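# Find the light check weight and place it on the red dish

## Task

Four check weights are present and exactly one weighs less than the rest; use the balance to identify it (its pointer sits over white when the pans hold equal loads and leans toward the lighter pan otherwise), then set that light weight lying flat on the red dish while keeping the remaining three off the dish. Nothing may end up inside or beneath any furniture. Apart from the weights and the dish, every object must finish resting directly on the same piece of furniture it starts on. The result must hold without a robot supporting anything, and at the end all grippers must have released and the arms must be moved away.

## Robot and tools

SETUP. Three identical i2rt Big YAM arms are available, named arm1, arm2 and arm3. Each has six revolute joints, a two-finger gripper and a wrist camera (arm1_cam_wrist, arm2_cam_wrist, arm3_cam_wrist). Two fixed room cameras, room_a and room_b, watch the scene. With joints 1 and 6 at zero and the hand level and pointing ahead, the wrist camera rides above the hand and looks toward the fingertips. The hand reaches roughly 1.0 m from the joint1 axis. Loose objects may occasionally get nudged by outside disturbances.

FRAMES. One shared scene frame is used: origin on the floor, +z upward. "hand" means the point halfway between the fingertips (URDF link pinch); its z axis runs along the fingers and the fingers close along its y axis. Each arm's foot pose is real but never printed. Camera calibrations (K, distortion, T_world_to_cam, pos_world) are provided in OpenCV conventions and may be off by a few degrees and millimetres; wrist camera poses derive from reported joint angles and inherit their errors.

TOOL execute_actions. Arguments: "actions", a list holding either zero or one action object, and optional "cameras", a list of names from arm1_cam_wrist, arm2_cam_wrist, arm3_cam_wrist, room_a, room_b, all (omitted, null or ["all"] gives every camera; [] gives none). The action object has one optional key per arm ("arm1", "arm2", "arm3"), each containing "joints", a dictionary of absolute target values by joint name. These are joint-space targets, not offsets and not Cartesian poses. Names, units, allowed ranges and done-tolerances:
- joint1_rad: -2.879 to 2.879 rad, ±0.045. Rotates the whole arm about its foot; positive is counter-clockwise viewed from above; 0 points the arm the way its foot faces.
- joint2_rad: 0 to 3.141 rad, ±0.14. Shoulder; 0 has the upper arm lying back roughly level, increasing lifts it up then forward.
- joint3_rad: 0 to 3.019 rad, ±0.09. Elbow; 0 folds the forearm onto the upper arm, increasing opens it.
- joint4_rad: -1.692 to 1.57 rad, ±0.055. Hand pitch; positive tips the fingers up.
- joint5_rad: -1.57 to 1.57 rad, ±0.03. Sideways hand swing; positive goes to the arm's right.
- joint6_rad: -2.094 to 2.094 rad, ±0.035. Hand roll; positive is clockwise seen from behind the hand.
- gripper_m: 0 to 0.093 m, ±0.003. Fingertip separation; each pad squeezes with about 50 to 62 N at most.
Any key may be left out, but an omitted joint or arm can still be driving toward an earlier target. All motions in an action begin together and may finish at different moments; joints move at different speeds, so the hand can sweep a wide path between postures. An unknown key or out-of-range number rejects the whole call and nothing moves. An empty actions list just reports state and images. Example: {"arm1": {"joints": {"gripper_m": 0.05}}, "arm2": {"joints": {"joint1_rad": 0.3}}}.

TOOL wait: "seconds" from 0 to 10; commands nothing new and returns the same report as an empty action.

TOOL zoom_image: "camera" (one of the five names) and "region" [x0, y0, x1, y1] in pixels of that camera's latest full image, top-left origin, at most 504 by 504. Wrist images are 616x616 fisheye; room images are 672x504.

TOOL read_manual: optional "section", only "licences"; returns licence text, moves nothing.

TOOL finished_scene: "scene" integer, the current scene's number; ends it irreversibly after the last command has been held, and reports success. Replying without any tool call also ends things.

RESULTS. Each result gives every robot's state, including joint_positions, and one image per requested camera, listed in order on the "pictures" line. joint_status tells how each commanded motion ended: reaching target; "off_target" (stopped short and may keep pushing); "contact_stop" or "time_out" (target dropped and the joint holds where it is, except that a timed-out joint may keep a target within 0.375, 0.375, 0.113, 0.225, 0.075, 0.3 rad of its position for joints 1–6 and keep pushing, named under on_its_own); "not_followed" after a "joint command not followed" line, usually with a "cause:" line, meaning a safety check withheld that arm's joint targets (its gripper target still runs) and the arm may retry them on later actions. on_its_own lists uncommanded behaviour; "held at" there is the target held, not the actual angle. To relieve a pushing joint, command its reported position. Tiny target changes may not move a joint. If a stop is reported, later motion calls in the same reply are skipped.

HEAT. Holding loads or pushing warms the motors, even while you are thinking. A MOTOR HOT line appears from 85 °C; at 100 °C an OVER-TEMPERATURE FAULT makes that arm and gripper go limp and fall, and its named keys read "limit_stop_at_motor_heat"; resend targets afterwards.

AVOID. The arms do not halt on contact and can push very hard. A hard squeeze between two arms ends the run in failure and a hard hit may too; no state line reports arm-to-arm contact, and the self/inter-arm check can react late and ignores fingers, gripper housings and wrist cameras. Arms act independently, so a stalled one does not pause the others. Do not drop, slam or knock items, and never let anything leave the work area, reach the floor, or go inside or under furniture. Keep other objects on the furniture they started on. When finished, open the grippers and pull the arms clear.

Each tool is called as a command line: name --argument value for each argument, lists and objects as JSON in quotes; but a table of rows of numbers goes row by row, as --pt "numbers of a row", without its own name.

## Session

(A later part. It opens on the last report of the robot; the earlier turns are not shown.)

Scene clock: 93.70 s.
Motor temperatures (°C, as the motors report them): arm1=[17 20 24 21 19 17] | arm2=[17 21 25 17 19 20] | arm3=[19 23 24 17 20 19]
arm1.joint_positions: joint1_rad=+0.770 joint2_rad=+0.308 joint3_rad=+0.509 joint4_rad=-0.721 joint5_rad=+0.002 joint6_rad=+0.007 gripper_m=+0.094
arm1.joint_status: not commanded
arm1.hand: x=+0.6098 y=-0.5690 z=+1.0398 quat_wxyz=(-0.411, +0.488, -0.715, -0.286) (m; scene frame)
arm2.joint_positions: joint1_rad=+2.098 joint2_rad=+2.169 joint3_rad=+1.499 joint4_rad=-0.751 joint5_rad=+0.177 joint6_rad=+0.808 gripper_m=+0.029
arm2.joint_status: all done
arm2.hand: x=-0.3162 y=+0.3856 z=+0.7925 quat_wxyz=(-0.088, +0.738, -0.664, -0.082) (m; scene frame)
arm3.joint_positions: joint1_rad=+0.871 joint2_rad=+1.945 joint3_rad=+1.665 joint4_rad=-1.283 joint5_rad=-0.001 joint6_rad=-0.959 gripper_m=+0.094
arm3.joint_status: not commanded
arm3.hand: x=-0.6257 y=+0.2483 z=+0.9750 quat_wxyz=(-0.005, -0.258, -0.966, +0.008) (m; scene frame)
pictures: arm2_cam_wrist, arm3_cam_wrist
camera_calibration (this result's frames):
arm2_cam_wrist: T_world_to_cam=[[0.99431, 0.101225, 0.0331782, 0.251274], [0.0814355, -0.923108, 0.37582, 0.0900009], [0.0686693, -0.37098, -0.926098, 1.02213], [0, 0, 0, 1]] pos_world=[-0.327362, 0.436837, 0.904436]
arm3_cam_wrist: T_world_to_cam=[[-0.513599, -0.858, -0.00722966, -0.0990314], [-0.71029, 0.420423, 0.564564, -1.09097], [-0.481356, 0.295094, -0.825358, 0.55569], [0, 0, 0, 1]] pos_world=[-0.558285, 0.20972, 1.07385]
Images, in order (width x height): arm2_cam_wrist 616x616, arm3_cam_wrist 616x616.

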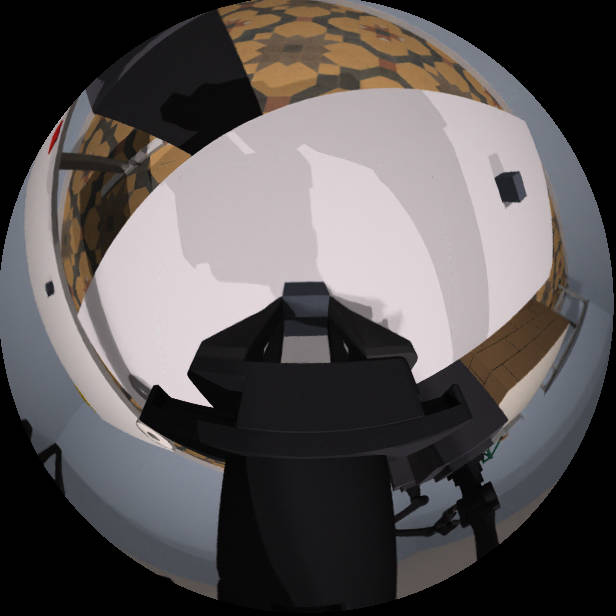

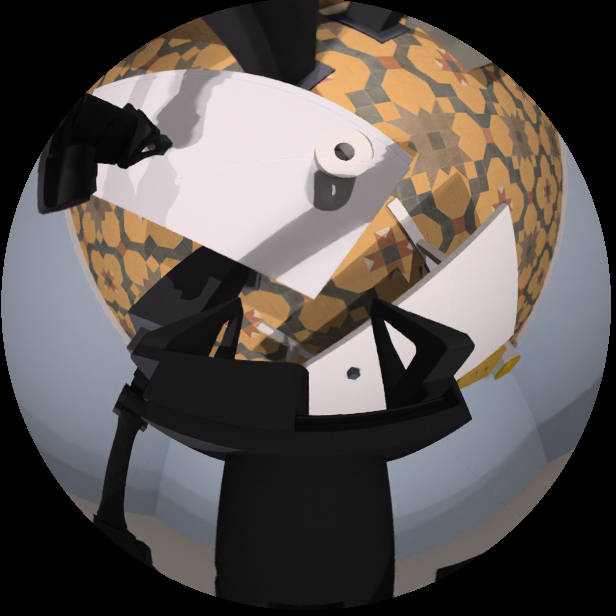

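execute_actions --actions '[{"arm2": {"joints": {"gripper_m": 0.085}}}]' --cameras '["arm2_cam_wrist", "arm3_cam_wrist"]'

Scene clock: 94.83 s.
Motor temperatures (°C, as the motors report them): arm1=[17 20 24 21 19 17] | arm2=[17 21 25 17 19 20] | arm3=[19 23 24 17 20 19]
arm1.joint_positions: joint1_rad=+0.770 joint2_rad=+0.308 joint3_rad=+0.509 joint4_rad=-0.721 joint5_rad=+0.002 joint6_rad=+0.007 gripper_m=+0.094
arm1.joint_status: not commanded
arm1.hand: x=+0.6098 y=-0.5690 z=+1.0398 quat_wxyz=(-0.411, +0.488, -0.715, -0.286) (m; scene frame)
arm2.joint_positions: joint1_rad=+2.098 joint2_rad=+2.169 joint3_rad=+1.499 joint4_rad=-0.751 joint5_rad=+0.177 joint6_rad=+0.808 gripper_m=+0.085
arm2.joint_status: all done
arm2.hand: x=-0.3163 y=+0.3857 z=+0.7925 quat_wxyz=(-0.088, +0.738, -0.664, -0.082) (m; scene frame)
arm3.joint_positions: joint1_rad=+0.871 joint2_rad=+1.945 joint3_rad=+1.665 joint4_rad=-1.283 joint5_rad=-0.001 joint6_rad=-0.959 gripper_m=+0.094
arm3.joint_status: not commanded
arm3.hand: x=-0.6257 y=+0.2483 z=+0.9750 quat_wxyz=(-0.005, -0.258, -0.966, +0.008) (m; scene frame)
pictures: arm2_cam_wrist, arm3_cam_wrist
camera_calibration (this result's frames):
arm2_cam_wrist: T_world_to_cam=[[0.99432, 0.101222, 0.0328981, 0.251567], [0.0815544, -0.923193, 0.375584, 0.0903103], [0.0683885, -0.370768, -0.926204, 1.02209], [0, 0, 0, 1]] pos_world=[-0.327402, 0.436866, 0.904465]
arm3_cam_wrist: T_world_to_cam=[[-0.513599, -0.858, -0.00722966, -0.0990314], [-0.71029, 0.420423, 0.564564, -1.09097], [-0.481356, 0.295094, -0.825358, 0.55569], [0, 0, 0, 1]] pos_world=[-0.558285, 0.20972, 1.07385]
Images, in order (width x height): arm2_cam_wrist 616x616, arm3_cam_wrist 616x616.

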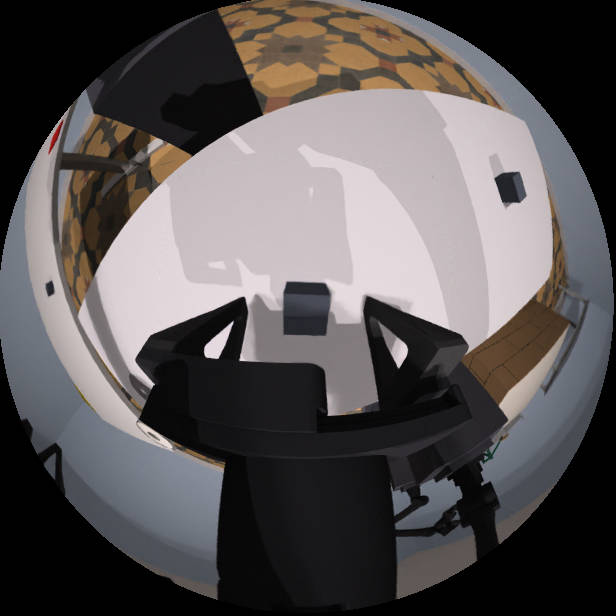

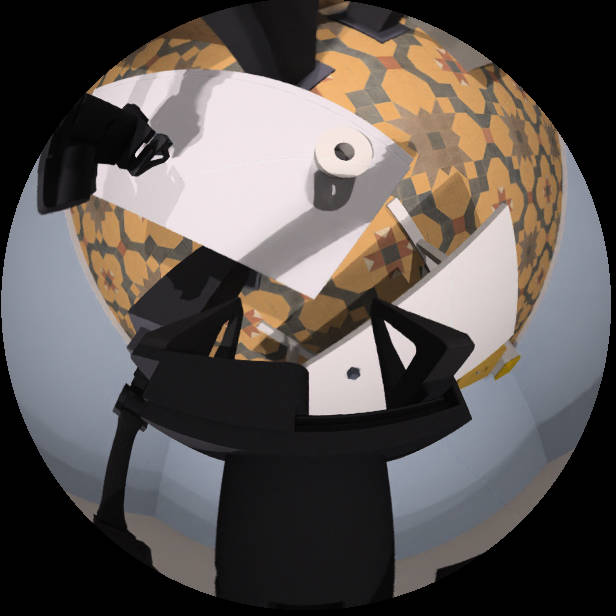

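zoom_image --camera "arm3_cam_wrist" --region '[120, 100, 210, 190]'

zoom_image --camera "arm3_cam_wrist" --region '[290, 110, 440, 310]'

zoom_image --camera "arm2_cam_wrist" --region '[240, 250, 370, 380]'

Region (120, 100, 210, 190) of arm3_cam_wrist's 616x616 image, scaled by 5.600, with more detail than that image has.

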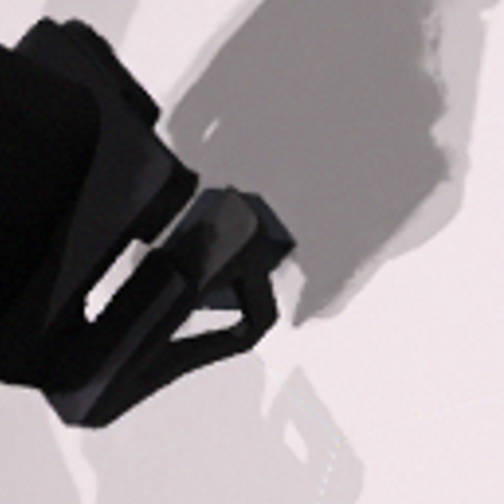

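Region (290, 110, 440, 310) of arm3_cam_wrist's 616x616 image, scaled by 2.520, with more detail than that image has; it fills the left 378 columns of this view, and the rest is white.

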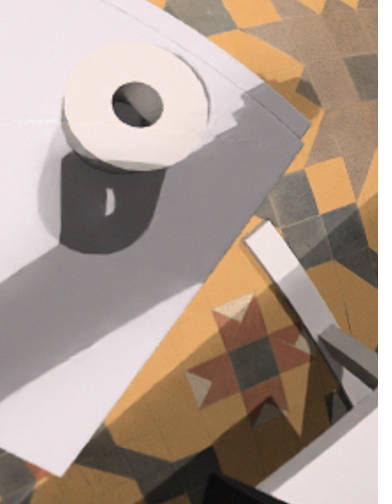

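Region (240, 250, 370, 380) of arm2_cam_wrist's 616x616 image, scaled by 3.877, with more detail than that image has.

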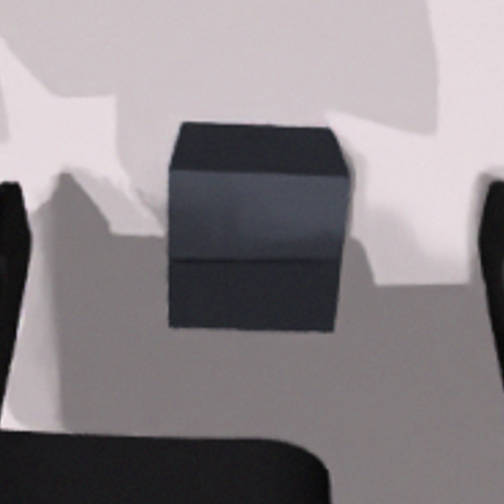

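execute_actions --actions '[{"arm2": {"joints": {"joint1_rad": 1.5, "joint2_rad": 1.7, "joint3_rad": 1.6, "gripper_m": 0.093}}, "arm3": {"joints": {"joint1_rad": 1.455, "joint2_rad": 2.106, "joint3_rad": 1.537, "joint4_rad": -0.944}}}]' --cameras '["arm2_cam_wrist", "arm3_cam_wrist", "room_a"]'

Scene clock: 103.30 s.
Motor temperatures (°C, as the motors report them): arm1=[17 20 24 21 19 17] | arm2=[17 22 25 17 19 20] | arm3=[19 23 24 17 20 19]
arm1.joint_positions: joint1_rad=+0.770 joint2_rad=+0.308 joint3_rad=+0.509 joint4_rad=-0.721 joint5_rad=+0.002 joint6_rad=+0.007 gripper_m=+0.094
arm1.joint_status: not commanded
arm1.hand: x=+0.6098 y=-0.5690 z=+1.0398 quat_wxyz=(-0.411, +0.488, -0.715, -0.286) (m; scene frame)
arm2.joint_positions: joint1_rad=+1.502 joint2_rad=+1.692 joint3_rad=+1.592 joint4_rad=-0.739 joint5_rad=+0.177 joint6_rad=+0.808 gripper_m=+0.093
arm2.joint_status: all done
arm2.hand: x=-0.0278 y=+0.6320 z=+1.1487 quat_wxyz=(-0.162, +0.457, -0.809, -0.333) (m; scene frame)
arm3.joint_positions: joint1_rad=+1.449 joint2_rad=+2.119 joint3_rad=+1.524 joint4_rad=-0.959 joint5_rad=-0.002 joint6_rad=-0.961 gripper_m=+0.094
arm3.joint_status: all done
arm3.hand: x=-0.3078 y=+0.3674 z=+0.8269 quat_wxyz=(-0.008, +0.029, -0.999, +0.011) (m; scene frame)
pictures: arm2_cam_wrist, arm3_cam_wrist, room_a
camera_calibration (this result's frames):
arm2_cam_wrist: T_world_to_cam=[[0.848328, -0.367963, -0.380713, 0.695612], [-0.409472, -0.911791, -0.0311566, 0.606763], [-0.335666, 0.182322, -0.924168, 1.06044], [0, 0, 0, 1]] pos_world=[0.014298, 0.615859, 1.26376]
arm3_cam_wrist: T_world_to_cam=[[0.0408049, -0.999158, 0.0042735, 0.378366], [-0.825557, -0.0313052, 0.56345, -0.700224], [-0.562842, -0.0265196, -0.826139, 0.64508], [0, 0, 0, 1]] pos_world=[-0.230436, 0.373234, 0.92585]
Images, in order (width x height): arm2_cam_wrist 616x616, arm3_cam_wrist 616x616, room_a 672x504.

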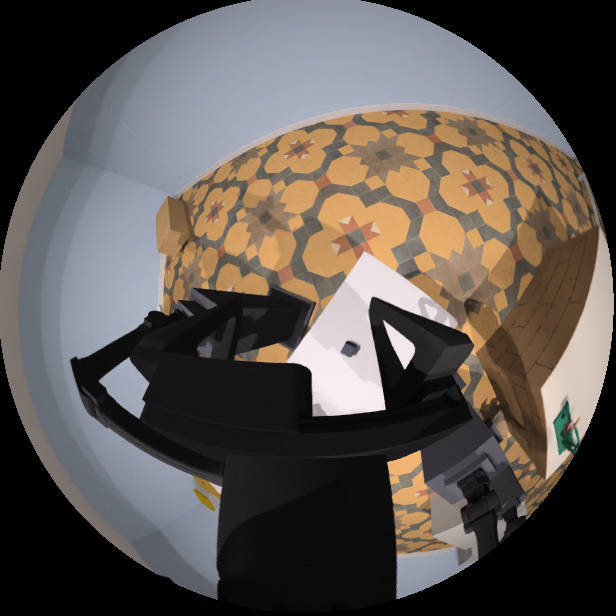

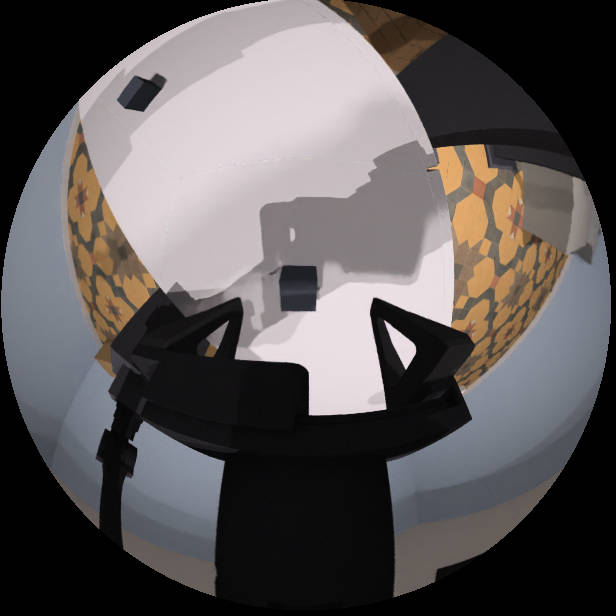

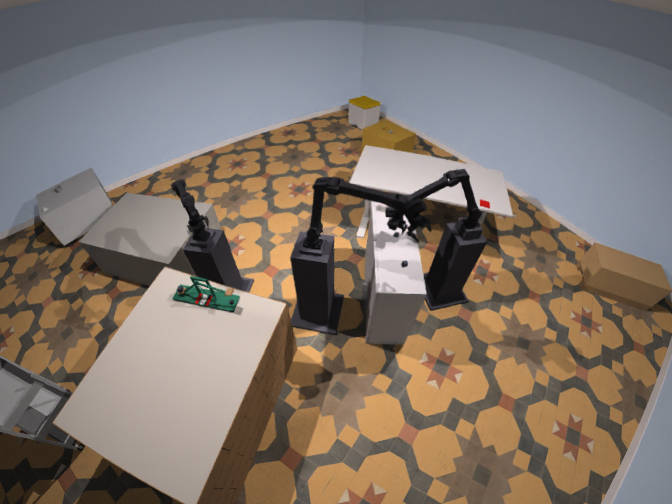

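zoom_image --camera "arm3_cam_wrist" --region '[230, 240, 390, 340]'

zoom_image --camera "arm3_cam_wrist" --region '[268, 258, 328, 318]'

Region (230, 240, 390, 340) of arm3_cam_wrist's 616x616 image, scaled by 3.150, with more detail than that image has; it fills the top 315 rows of this view, and the rest is white.

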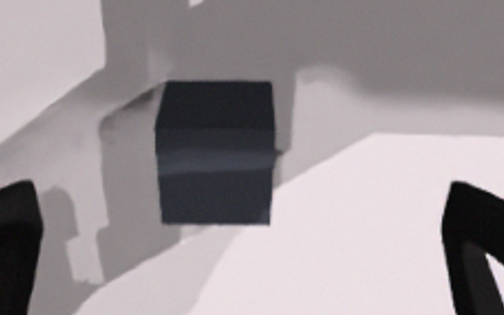

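Region (268, 258, 328, 318) of arm3_cam_wrist's 616x616 image, scaled by 8.400, with more detail than that image has.

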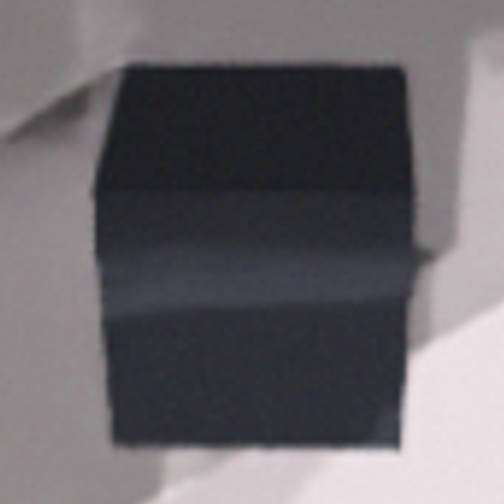

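execute_actions --actions '[{"arm3": {"joints": {"joint2_rad": 2.165, "joint3_rad": 1.487, "joint4_rad": -0.846, "gripper_m": 0.06}}}]' --cameras '["arm3_cam_wrist"]'

Scene clock: 108.10 s.
Motor temperatures (°C, as the motors report them): arm1=[17 20 24 21 19 17] | arm2=[17 21 25 17 19 20] | arm3=[19 23 23 17 20 19]
arm1.joint_positions: joint1_rad=+0.770 joint2_rad=+0.308 joint3_rad=+0.509 joint4_rad=-0.721 joint5_rad=+0.002 joint6_rad=+0.007 gripper_m=+0.094
arm1.joint_status: not commanded
arm1.hand: x=+0.6098 y=-0.5690 z=+1.0398 quat_wxyz=(-0.411, +0.488, -0.715, -0.286) (m; scene frame)
arm2.joint_positions: joint1_rad=+1.502 joint2_rad=+1.692 joint3_rad=+1.592 joint4_rad=-0.739 joint5_rad=+0.177 joint6_rad=+0.808 gripper_m=+0.093
arm2.joint_status: not commanded
arm2.hand: x=-0.0278 y=+0.6320 z=+1.1487 quat_wxyz=(-0.162, +0.457, -0.809, -0.333) (m; scene frame)
arm3.joint_positions: joint1_rad=+1.449 joint2_rad=+2.148 joint3_rad=+1.483 joint4_rad=-0.864 joint5_rad=-0.002 joint6_rad=-0.961 gripper_m=+0.060
arm3.joint_status: all done
arm3.hand: x=-0.3083 y=+0.3680 z=+0.7981 quat_wxyz=(-0.015, +0.029, -0.999, +0.022) (m; scene frame)
pictures: arm3_cam_wrist
camera_calibration (this result's frames):
arm3_cam_wrist: T_world_to_cam=[[0.040647, -0.998862, 0.0249641, 0.362406], [-0.834376, -0.020187, 0.550825, -0.68118], [-0.549694, -0.0432188, -0.834247, 0.637677], [0, 0, 0, 1]] pos_world=[-0.232564, 0.375802, 0.898145]
Images, in order (width x height): arm3_cam_wrist 616x616.

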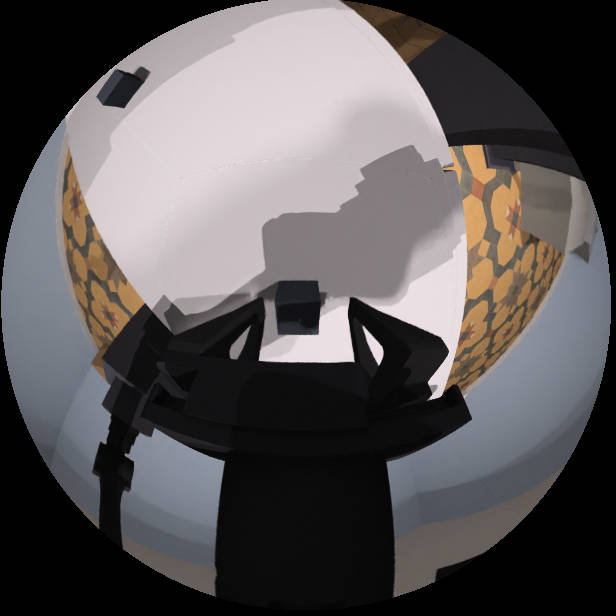

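zoom_image --camera "arm3_cam_wrist" --region '[255, 265, 360, 370]'

Region (255, 265, 360, 370) of arm3_cam_wrist's 616x616 image, scaled by 4.800, with more detail than that image has.

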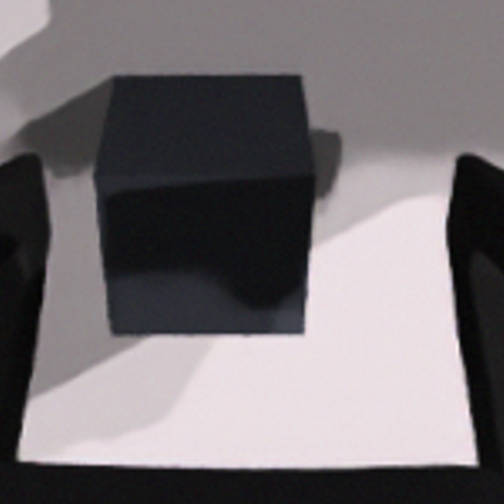

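execute_actions --actions '[{"arm3": {"joints": {"joint3_rad": 1.451, "joint4_rad": -0.81}}}]' --cameras '["arm3_cam_wrist"]'

Scene clock: 110.83 s.
Motor temperatures (°C, as the motors report them): arm1=[17 20 24 21 19 17] | arm2=[17 21 26 17 19 20] | arm3=[19 23 23 17 20 19]
arm1.joint_positions: joint1_rad=+0.770 joint2_rad=+0.308 joint3_rad=+0.509 joint4_rad=-0.721 joint5_rad=+0.002 joint6_rad=+0.007 gripper_m=+0.094
arm1.joint_status: not commanded
arm1.hand: x=+0.6098 y=-0.5690 z=+1.0398 quat_wxyz=(-0.411, +0.488, -0.715, -0.286) (m; scene frame)
arm2.joint_positions: joint1_rad=+1.502 joint2_rad=+1.692 joint3_rad=+1.592 joint4_rad=-0.739 joint5_rad=+0.177 joint6_rad=+0.808 gripper_m=+0.093
arm2.joint_status: not commanded
arm2.hand: x=-0.0278 y=+0.6320 z=+1.1487 quat_wxyz=(-0.162, +0.457, -0.809, -0.333) (m; scene frame)
arm3.joint_positions: joint1_rad=+1.449 joint2_rad=+2.148 joint3_rad=+1.447 joint4_rad=-0.828 joint5_rad=-0.002 joint6_rad=-0.961 gripper_m=+0.060
arm3.joint_status: all done
arm3.hand: x=-0.3137 y=+0.3748 z=+0.7873 quat_wxyz=(-0.015, +0.029, -0.999, +0.022) (m; scene frame)
pictures: arm3_cam_wrist
camera_calibration (this result's frames):
arm3_cam_wrist: T_world_to_cam=[[0.0406517, -0.998869, 0.0246553, 0.369953], [-0.834246, -0.0203511, 0.551017, -0.679641], [-0.549892, -0.0429684, -0.83413, 0.625702], [0, 0, 0, 1]] pos_world=[-0.237959, 0.382589, 0.887289]
Images, in order (width x height): arm3_cam_wrist 616x616.

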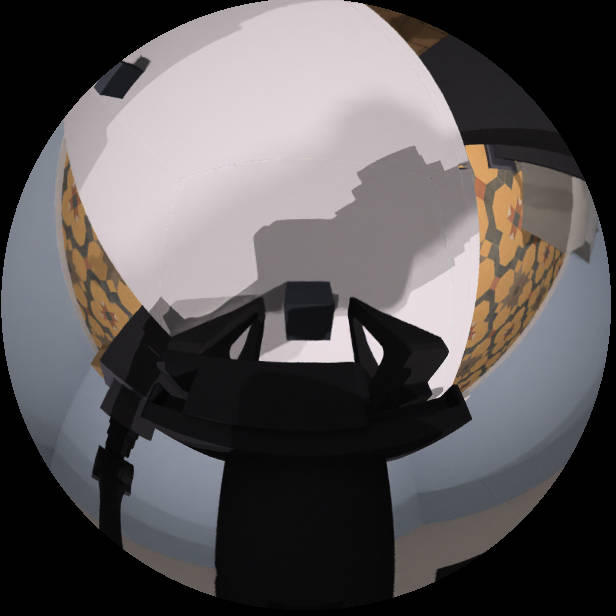

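execute_actions --actions '[{"arm3": {"joints": {"gripper_m": 0.014}}}]' --cameras '["arm3_cam_wrist"]'

Scene clock: 111.60 s.
Motor temperatures (°C, as the motors report them): arm1=[17 20 24 21 19 17] | arm2=[17 21 26 17 19 20] | arm3=[19 23 23 17 20 19]
arm1.joint_positions: joint1_rad=+0.770 joint2_rad=+0.308 joint3_rad=+0.509 joint4_rad=-0.721 joint5_rad=+0.002 joint6_rad=+0.007 gripper_m=+0.094
arm1.joint_status: not commanded
arm1.hand: x=+0.6098 y=-0.5690 z=+1.0398 quat_wxyz=(-0.411, +0.488, -0.715, -0.286) (m; scene frame)
arm2.joint_positions: joint1_rad=+1.502 joint2_rad=+1.692 joint3_rad=+1.592 joint4_rad=-0.739 joint5_rad=+0.177 joint6_rad=+0.808 gripper_m=+0.093
arm2.joint_status: not commanded
arm2.hand: x=-0.0278 y=+0.6320 z=+1.1487 quat_wxyz=(-0.162, +0.457, -0.809, -0.333) (m; scene frame)
arm3.joint_positions: joint1_rad=+1.449 joint2_rad=+2.148 joint3_rad=+1.447 joint4_rad=-0.827 joint5_rad=-0.002 joint6_rad=-0.961 gripper_m=+0.029
arm3.joint_status: gripper_m off_target (ended at +0.029, target +0.014)
arm3.hand: x=-0.3136 y=+0.3746 z=+0.7873 quat_wxyz=(-0.016, +0.029, -0.999, +0.022) (m; scene frame)
pictures: arm3_cam_wrist
camera_calibration (this result's frames):
arm3_cam_wrist: T_world_to_cam=[[0.0410181, -0.998831, 0.0255933, 0.369088], [-0.83462, -0.0201701, 0.550457, -0.679253], [-0.549297, -0.0439394, -0.834471, 0.626619], [0, 0, 0, 1]] pos_world=[-0.237857, 0.382489, 0.887349]
Images, in order (width x height): arm3_cam_wrist 616x616.

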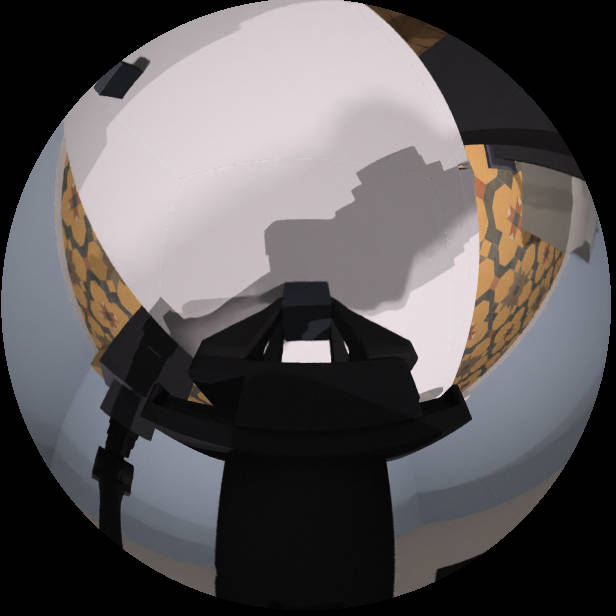

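execute_actions --actions '[{"arm3": {"joints": {"joint1_rad": -0.862, "joint2_rad": 2.144, "joint3_rad": 1.56, "joint4_rad": -0.948, "joint6_rad": -1.88}}}]' --cameras '["arm3_cam_wrist", "room_a"]'

Scene clock: 118.17 s.
Motor temperatures (°C, as the motors report them): arm1=[17 20 24 21 19 17] | arm2=[17 21 26 18 19 20] | arm3=[19 24 23 17 20 19]
arm1.joint_positions: joint1_rad=+0.770 joint2_rad=+0.308 joint3_rad=+0.509 joint4_rad=-0.721 joint5_rad=+0.002 joint6_rad=+0.007 gripper_m=+0.094
arm1.joint_status: not commanded
arm1.hand: x=+0.6098 y=-0.5690 z=+1.0398 quat_wxyz=(-0.411, +0.488, -0.715, -0.286) (m; scene frame)
arm2.joint_positions: joint1_rad=+1.502 joint2_rad=+1.692 joint3_rad=+1.592 joint4_rad=-0.739 joint5_rad=+0.177 joint6_rad=+0.808 gripper_m=+0.093
arm2.joint_status: not commanded
arm2.hand: x=-0.0278 y=+0.6320 z=+1.1487 quat_wxyz=(-0.162, +0.457, -0.809, -0.333) (m; scene frame)
arm3.joint_positions: joint1_rad=-0.869 joint2_rad=+2.148 joint3_rad=+1.551 joint4_rad=-0.932 joint5_rad=+0.002 joint6_rad=-1.864 gripper_m=+0.029
arm3.joint_status: all done
arm3.hand: x=-1.2872 y=+0.8857 z=+0.8091 quat_wxyz=(+0.013, -0.628, -0.778, +0.014) (m; scene frame)
pictures: arm3_cam_wrist, room_a
camera_calibration (this result's frames):
arm3_cam_wrist: T_world_to_cam=[[-0.980696, -0.194654, 0.0185558, -1.10272], [-0.148383, 0.802645, 0.577706, -1.36107], [-0.127347, 0.563801, -0.816034, 0.122453], [0, 0, 0, 1]] pos_world=[-1.2678, 0.808771, 0.906689]
Images, in order (width x height): arm3_cam_wrist 616x616, room_a 672x504.

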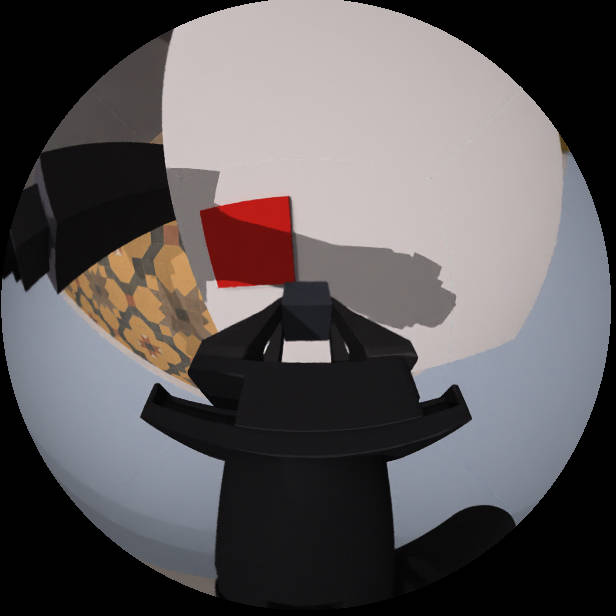

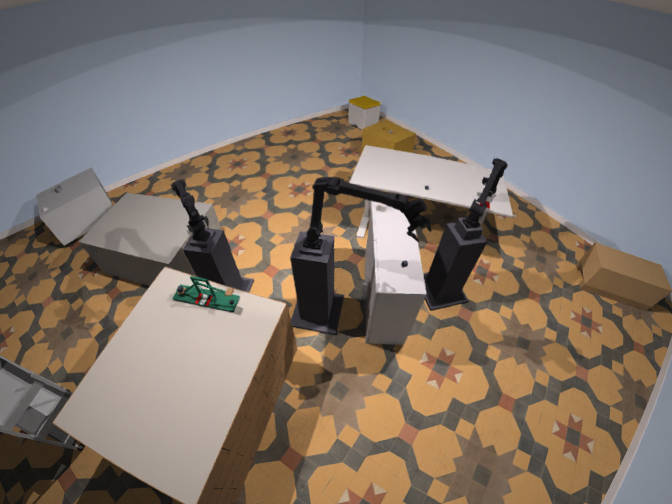

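zoom_image --camera "arm3_cam_wrist" --region '[190, 185, 310, 305]'

Region (190, 185, 310, 305) of arm3_cam_wrist's 616x616 image, scaled by 4.200, with more detail than that image has.

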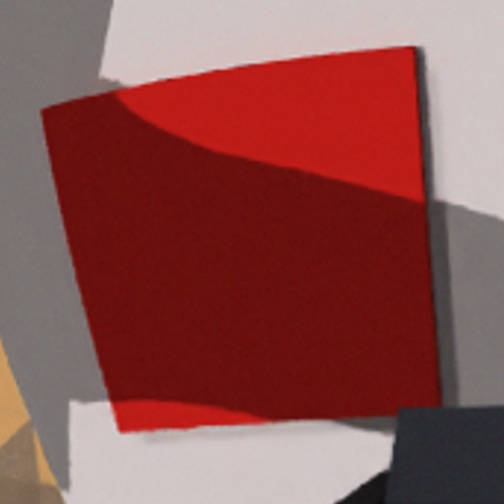

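zoom_image --camera "arm3_cam_wrist" --region '[270, 272, 345, 347]'

Region (270, 272, 345, 347) of arm3_cam_wrist's 616x616 image, scaled by 6.720, with more detail than that image has.

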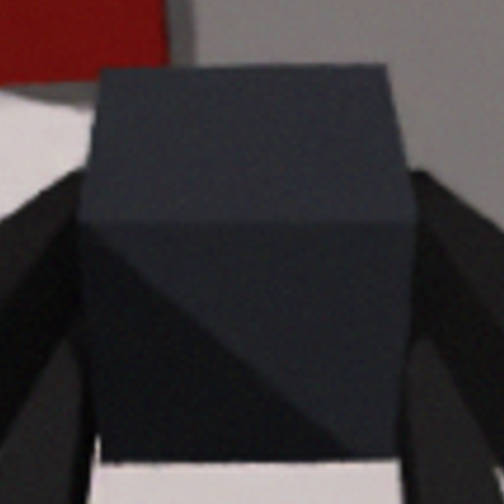

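execute_actions --actions '[{"arm3": {"joints": {"joint1_rad": -0.843, "joint3_rad": 1.395, "joint4_rad": -0.798}}}]' --cameras '["arm3_cam_wrist"]'

Scene clock: 124.93 s.
Motor temperatures (°C, as the motors report them): arm1=[17 20 24 21 19 17] | arm2=[17 21 26 18 19 20] | arm3=[19 24 23 17 20 19]
arm1.joint_positions: joint1_rad=+0.770 joint2_rad=+0.308 joint3_rad=+0.509 joint4_rad=-0.721 joint5_rad=+0.002 joint6_rad=+0.007 gripper_m=+0.094
arm1.joint_status: not commanded
arm1.hand: x=+0.6098 y=-0.5690 z=+1.0398 quat_wxyz=(-0.411, +0.488, -0.715, -0.286) (m; scene frame)
arm2.joint_positions: joint1_rad=+1.502 joint2_rad=+1.692 joint3_rad=+1.592 joint4_rad=-0.739 joint5_rad=+0.177 joint6_rad=+0.808 gripper_m=+0.093
arm2.joint_status: not commanded
arm2.hand: x=-0.0278 y=+0.6320 z=+1.1487 quat_wxyz=(-0.162, +0.457, -0.809, -0.333) (m; scene frame)
arm3.joint_positions: joint1_rad=-0.851 joint2_rad=+2.148 joint3_rad=+1.380 joint4_rad=-0.814 joint5_rad=+0.002 joint6_rad=-1.865 gripper_m=+0.029
arm3.joint_status: all done
arm3.hand: x=-1.2338 y=+0.8705 z=+0.7589 quat_wxyz=(-0.009, -0.620, -0.785, -0.001) (m; scene frame)
pictures: arm3_cam_wrist
camera_calibration (this result's frames):
arm3_cam_wrist: T_world_to_cam=[[-0.97625, -0.214232, -0.0322449, -0.991318], [-0.194541, 0.801383, 0.565631, -1.3586], [-0.0953356, 0.558471, -0.824028, 0.146989], [0, 0, 0, 1]] pos_world=[-1.21806, 0.794297, 0.857624]
Images, in order (width x height): arm3_cam_wrist 616x616.

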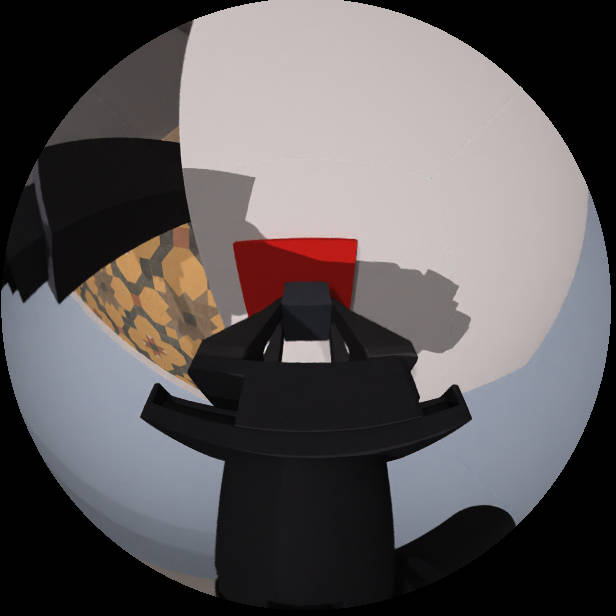

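zoom_image --camera "arm3_cam_wrist" --region '[225, 225, 375, 375]'

Region (225, 225, 375, 375) of arm3_cam_wrist's 616x616 image, scaled by 3.360, with more detail than that image has.

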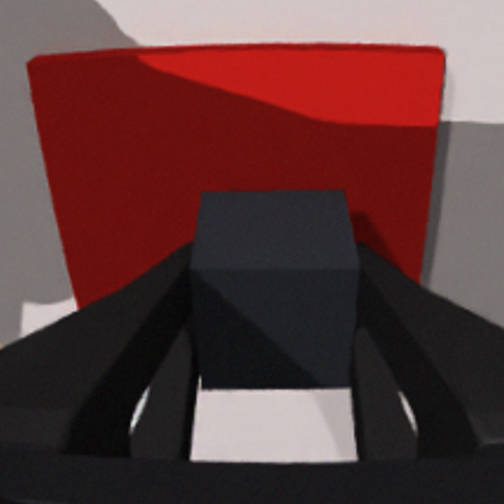

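execute_actions --actions '[{"arm3": {"joints": {"joint3_rad": 1.355, "joint4_rad": -0.763}}}]' --cameras '["arm3_cam_wrist"]'

zoom_image --camera "arm3_cam_wrist" --region '[225, 225, 375, 375]'

Scene clock: 127.67 s.
Motor temperatures (°C, as the motors report them): arm1=[17 20 24 21 19 17] | arm2=[17 21 26 18 19 20] | arm3=[19 24 22 17 20 19]
arm1.joint_positions: joint1_rad=+0.770 joint2_rad=+0.308 joint3_rad=+0.509 joint4_rad=-0.721 joint5_rad=+0.002 joint6_rad=+0.007 gripper_m=+0.094
arm1.joint_status: not commanded
arm1.hand: x=+0.6098 y=-0.5690 z=+1.0398 quat_wxyz=(-0.411, +0.488, -0.715, -0.286) (m; scene frame)
arm2.joint_positions: joint1_rad=+1.502 joint2_rad=+1.692 joint3_rad=+1.592 joint4_rad=-0.739 joint5_rad=+0.177 joint6_rad=+0.808 gripper_m=+0.093
arm2.joint_status: not commanded
arm2.hand: x=-0.0278 y=+0.6320 z=+1.1487 quat_wxyz=(-0.162, +0.457, -0.809, -0.333) (m; scene frame)
arm3.joint_positions: joint1_rad=-0.851 joint2_rad=+2.148 joint3_rad=+1.351 joint4_rad=-0.779 joint5_rad=+0.001 joint6_rad=-1.865 gripper_m=+0.029
arm3.joint_status: all done
arm3.hand: x=-1.2274 y=+0.8700 z=+0.7509 quat_wxyz=(-0.007, -0.620, -0.785, +0.001) (m; scene frame)
pictures: arm3_cam_wrist
camera_calibration (this result's frames):
arm3_cam_wrist: T_world_to_cam=[[-0.976362, -0.21454, -0.0262679, -0.989769], [-0.191329, 0.801331, 0.566799, -1.34932], [-0.100552, 0.558427, -0.823437, 0.134553], [0, 0, 0, 1]] pos_world=[-1.21101, 0.793768, 0.84959]
Images, in order (width x height): arm3_cam_wrist 616x616.

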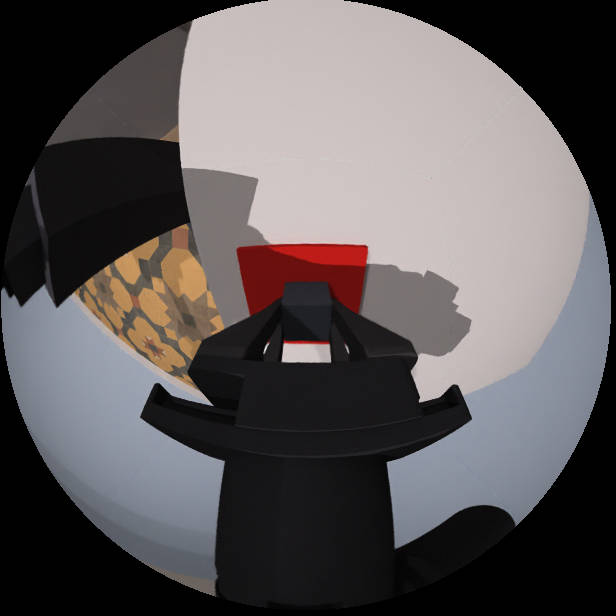

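Region (225, 225, 375, 375) of arm3_cam_wrist's 616x616 image, scaled by 3.360, with more detail than that image has.

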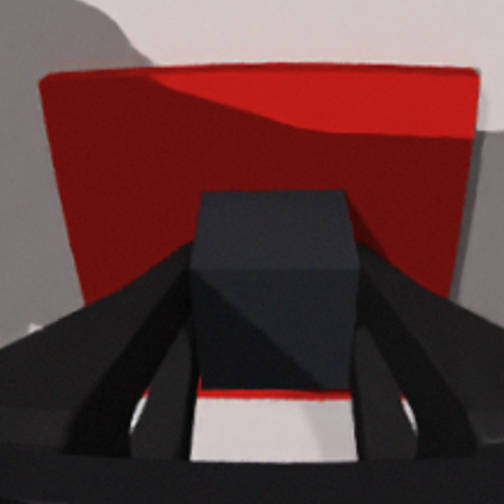

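execute_actions --actions '[{"arm3": {"joints": {"gripper_m": 0.065}}}]' --cameras '["arm3_cam_wrist"]'

Scene clock: 128.73 s.
Motor temperatures (°C, as the motors report them): arm1=[17 20 24 21 19 17] | arm2=[17 21 27 18 19 20] | arm3=[19 24 22 17 20 19]
arm1.joint_positions: joint1_rad=+0.770 joint2_rad=+0.308 joint3_rad=+0.509 joint4_rad=-0.721 joint5_rad=+0.002 joint6_rad=+0.007 gripper_m=+0.094
arm1.joint_status: not commanded
arm1.hand: x=+0.6098 y=-0.5690 z=+1.0398 quat_wxyz=(-0.411, +0.488, -0.715, -0.286) (m; scene frame)
arm2.joint_positions: joint1_rad=+1.502 joint2_rad=+1.692 joint3_rad=+1.592 joint4_rad=-0.739 joint5_rad=+0.177 joint6_rad=+0.808 gripper_m=+0.093
arm2.joint_status: not commanded
arm2.hand: x=-0.0278 y=+0.6320 z=+1.1487 quat_wxyz=(-0.162, +0.457, -0.809, -0.333) (m; scene frame)
arm3.joint_positions: joint1_rad=-0.851 joint2_rad=+2.148 joint3_rad=+1.351 joint4_rad=-0.779 joint5_rad=+0.001 joint6_rad=-1.865 gripper_m=+0.065
arm3.joint_status: all done
arm3.hand: x=-1.2274 y=+0.8700 z=+0.7509 quat_wxyz=(-0.007, -0.620, -0.785, +0.001) (m; scene frame)
pictures: arm3_cam_wrist
camera_calibration (this result's frames):
arm3_cam_wrist: T_world_to_cam=[[-0.976362, -0.21454, -0.0262679, -0.989769], [-0.191329, 0.801331, 0.566799, -1.34932], [-0.100552, 0.558427, -0.823437, 0.134553], [0, 0, 0, 1]] pos_world=[-1.21101, 0.793768, 0.84959]
Images, in order (width x height): arm3_cam_wrist 616x616.

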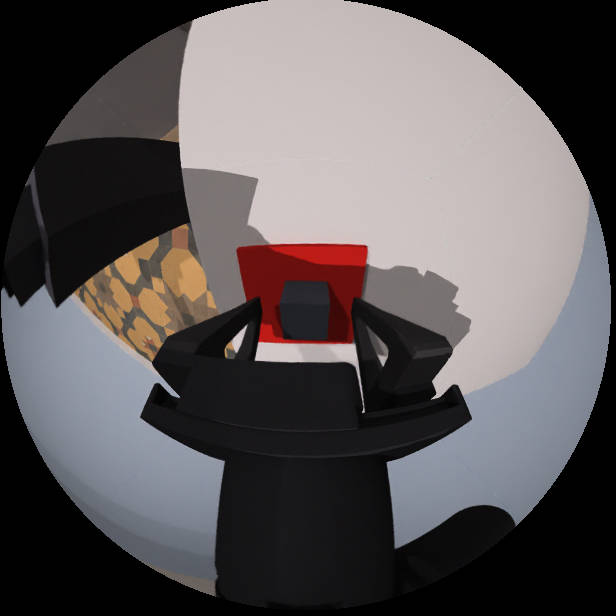

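execute_actions --actions '[{"arm3": {"joints": {"joint2_rad": 1.74, "gripper_m": 0.093}}}]'

Scene clock: 130.43 s.
Motor temperatures (°C, as the motors report them): arm1=[17 20 24 21 19 17] | arm2=[17 21 27 18 19 20] | arm3=[19 24 22 17 20 19]
arm1.joint_positions: joint1_rad=+0.770 joint2_rad=+0.308 joint3_rad=+0.509 joint4_rad=-0.721 joint5_rad=+0.002 joint6_rad=+0.007 gripper_m=+0.094
arm1.joint_status: not commanded
arm1.hand: x=+0.6098 y=-0.5690 z=+1.0398 quat_wxyz=(-0.411, +0.488, -0.715, -0.286) (m; scene frame)
arm2.joint_positions: joint1_rad=+1.502 joint2_rad=+1.692 joint3_rad=+1.592 joint4_rad=-0.739 joint5_rad=+0.177 joint6_rad=+0.808 gripper_m=+0.093
arm2.joint_status: not commanded
arm2.hand: x=-0.0278 y=+0.6320 z=+1.1487 quat_wxyz=(-0.162, +0.457, -0.809, -0.333) (m; scene frame)
arm3.joint_positions: joint1_rad=-0.851 joint2_rad=+1.725 joint3_rad=+1.343 joint4_rad=-0.777 joint5_rad=+0.001 joint6_rad=-1.865 gripper_m=+0.093
arm3.joint_status: all done
arm3.hand: x=-1.2775 y=+0.8753 z=+0.9855 quat_wxyz=(+0.163, -0.608, -0.768, +0.119) (m; scene frame)
pictures: arm1_cam_wrist, arm2_cam_wrist, arm3_cam_wrist, room_a, room_b
camera_calibration (this result's frames):
arm1_cam_wrist: T_world_to_cam=[[0.934132, -0.356686, -0.0131273, -0.762282], [-0.329391, -0.847317, -0.416601, 0.154095], [0.137473, 0.393484, -0.908995, 1.2065], [0, 0, 0, 1]] pos_world=[0.596968, -0.616067, 1.15089]
arm2_cam_wrist: T_world_to_cam=[[0.848328, -0.367963, -0.380713, 0.695612], [-0.409472, -0.911791, -0.0311566, 0.606763], [-0.335666, 0.182322, -0.924168, 1.06044], [0, 0, 0, 1]] pos_world=[0.014298, 0.615859, 1.26376]
arm3_cam_wrist: T_world_to_cam=[[-0.905619, -0.21492, 0.365601, -1.32683], [0.0614756, 0.786444, 0.614594, -1.20733], [-0.419613, 0.579064, -0.699006, -0.228575], [0, 0, 0, 1]] pos_world=[-1.22329, 0.796692, 1.06733]
Images, in order (width x height): arm1_cam_wrist 616x616, arm2_cam_wrist 616x616, arm3_cam_wrist 616x616, room_a 672x504, room_b 672x504.

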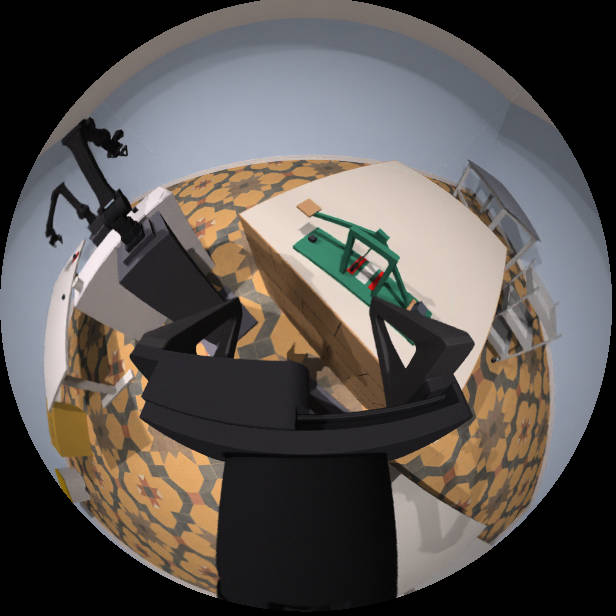

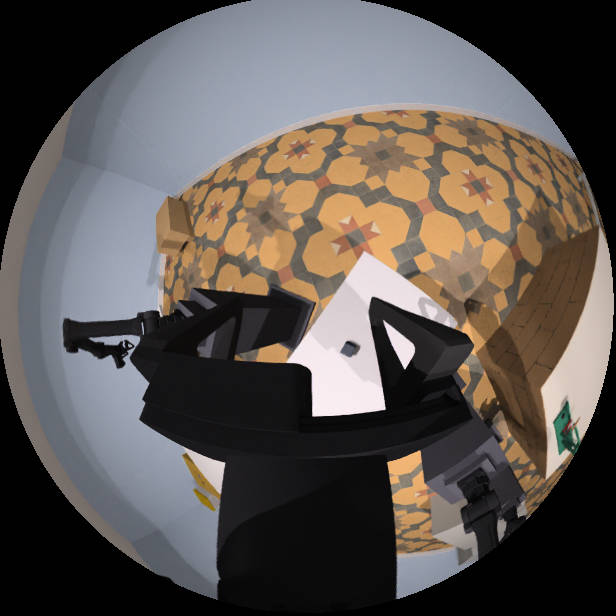

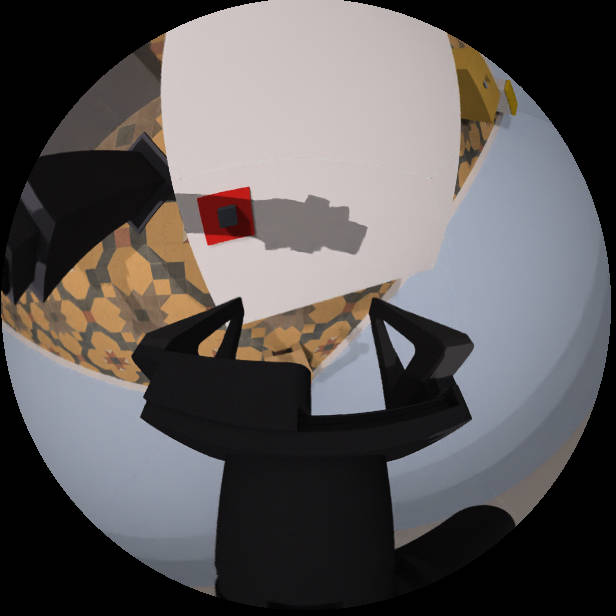

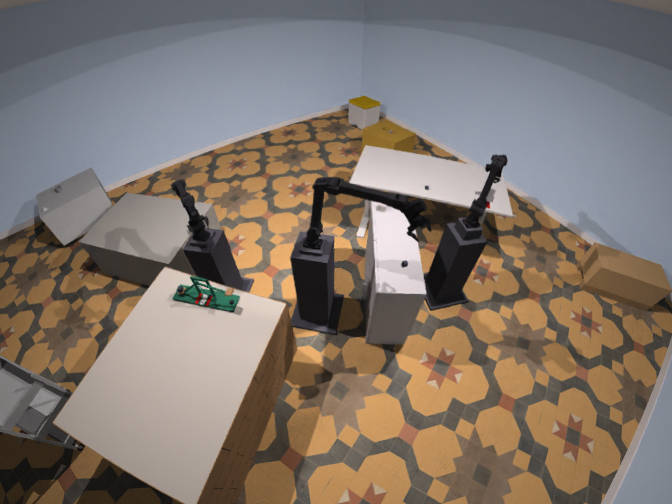

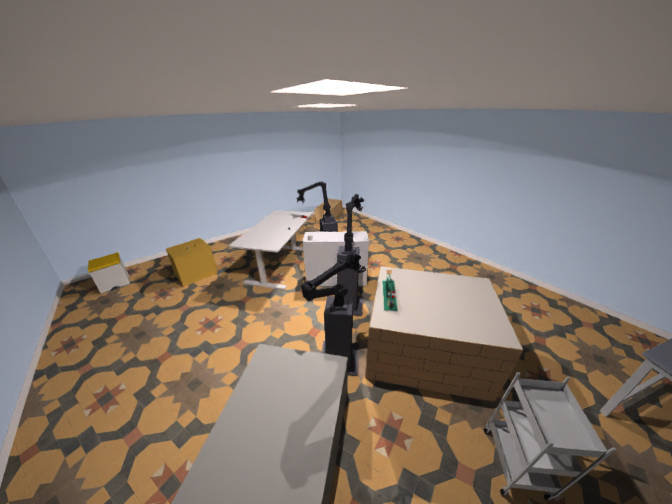

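finished_scene --scene 1

The scene is finished: the task was done.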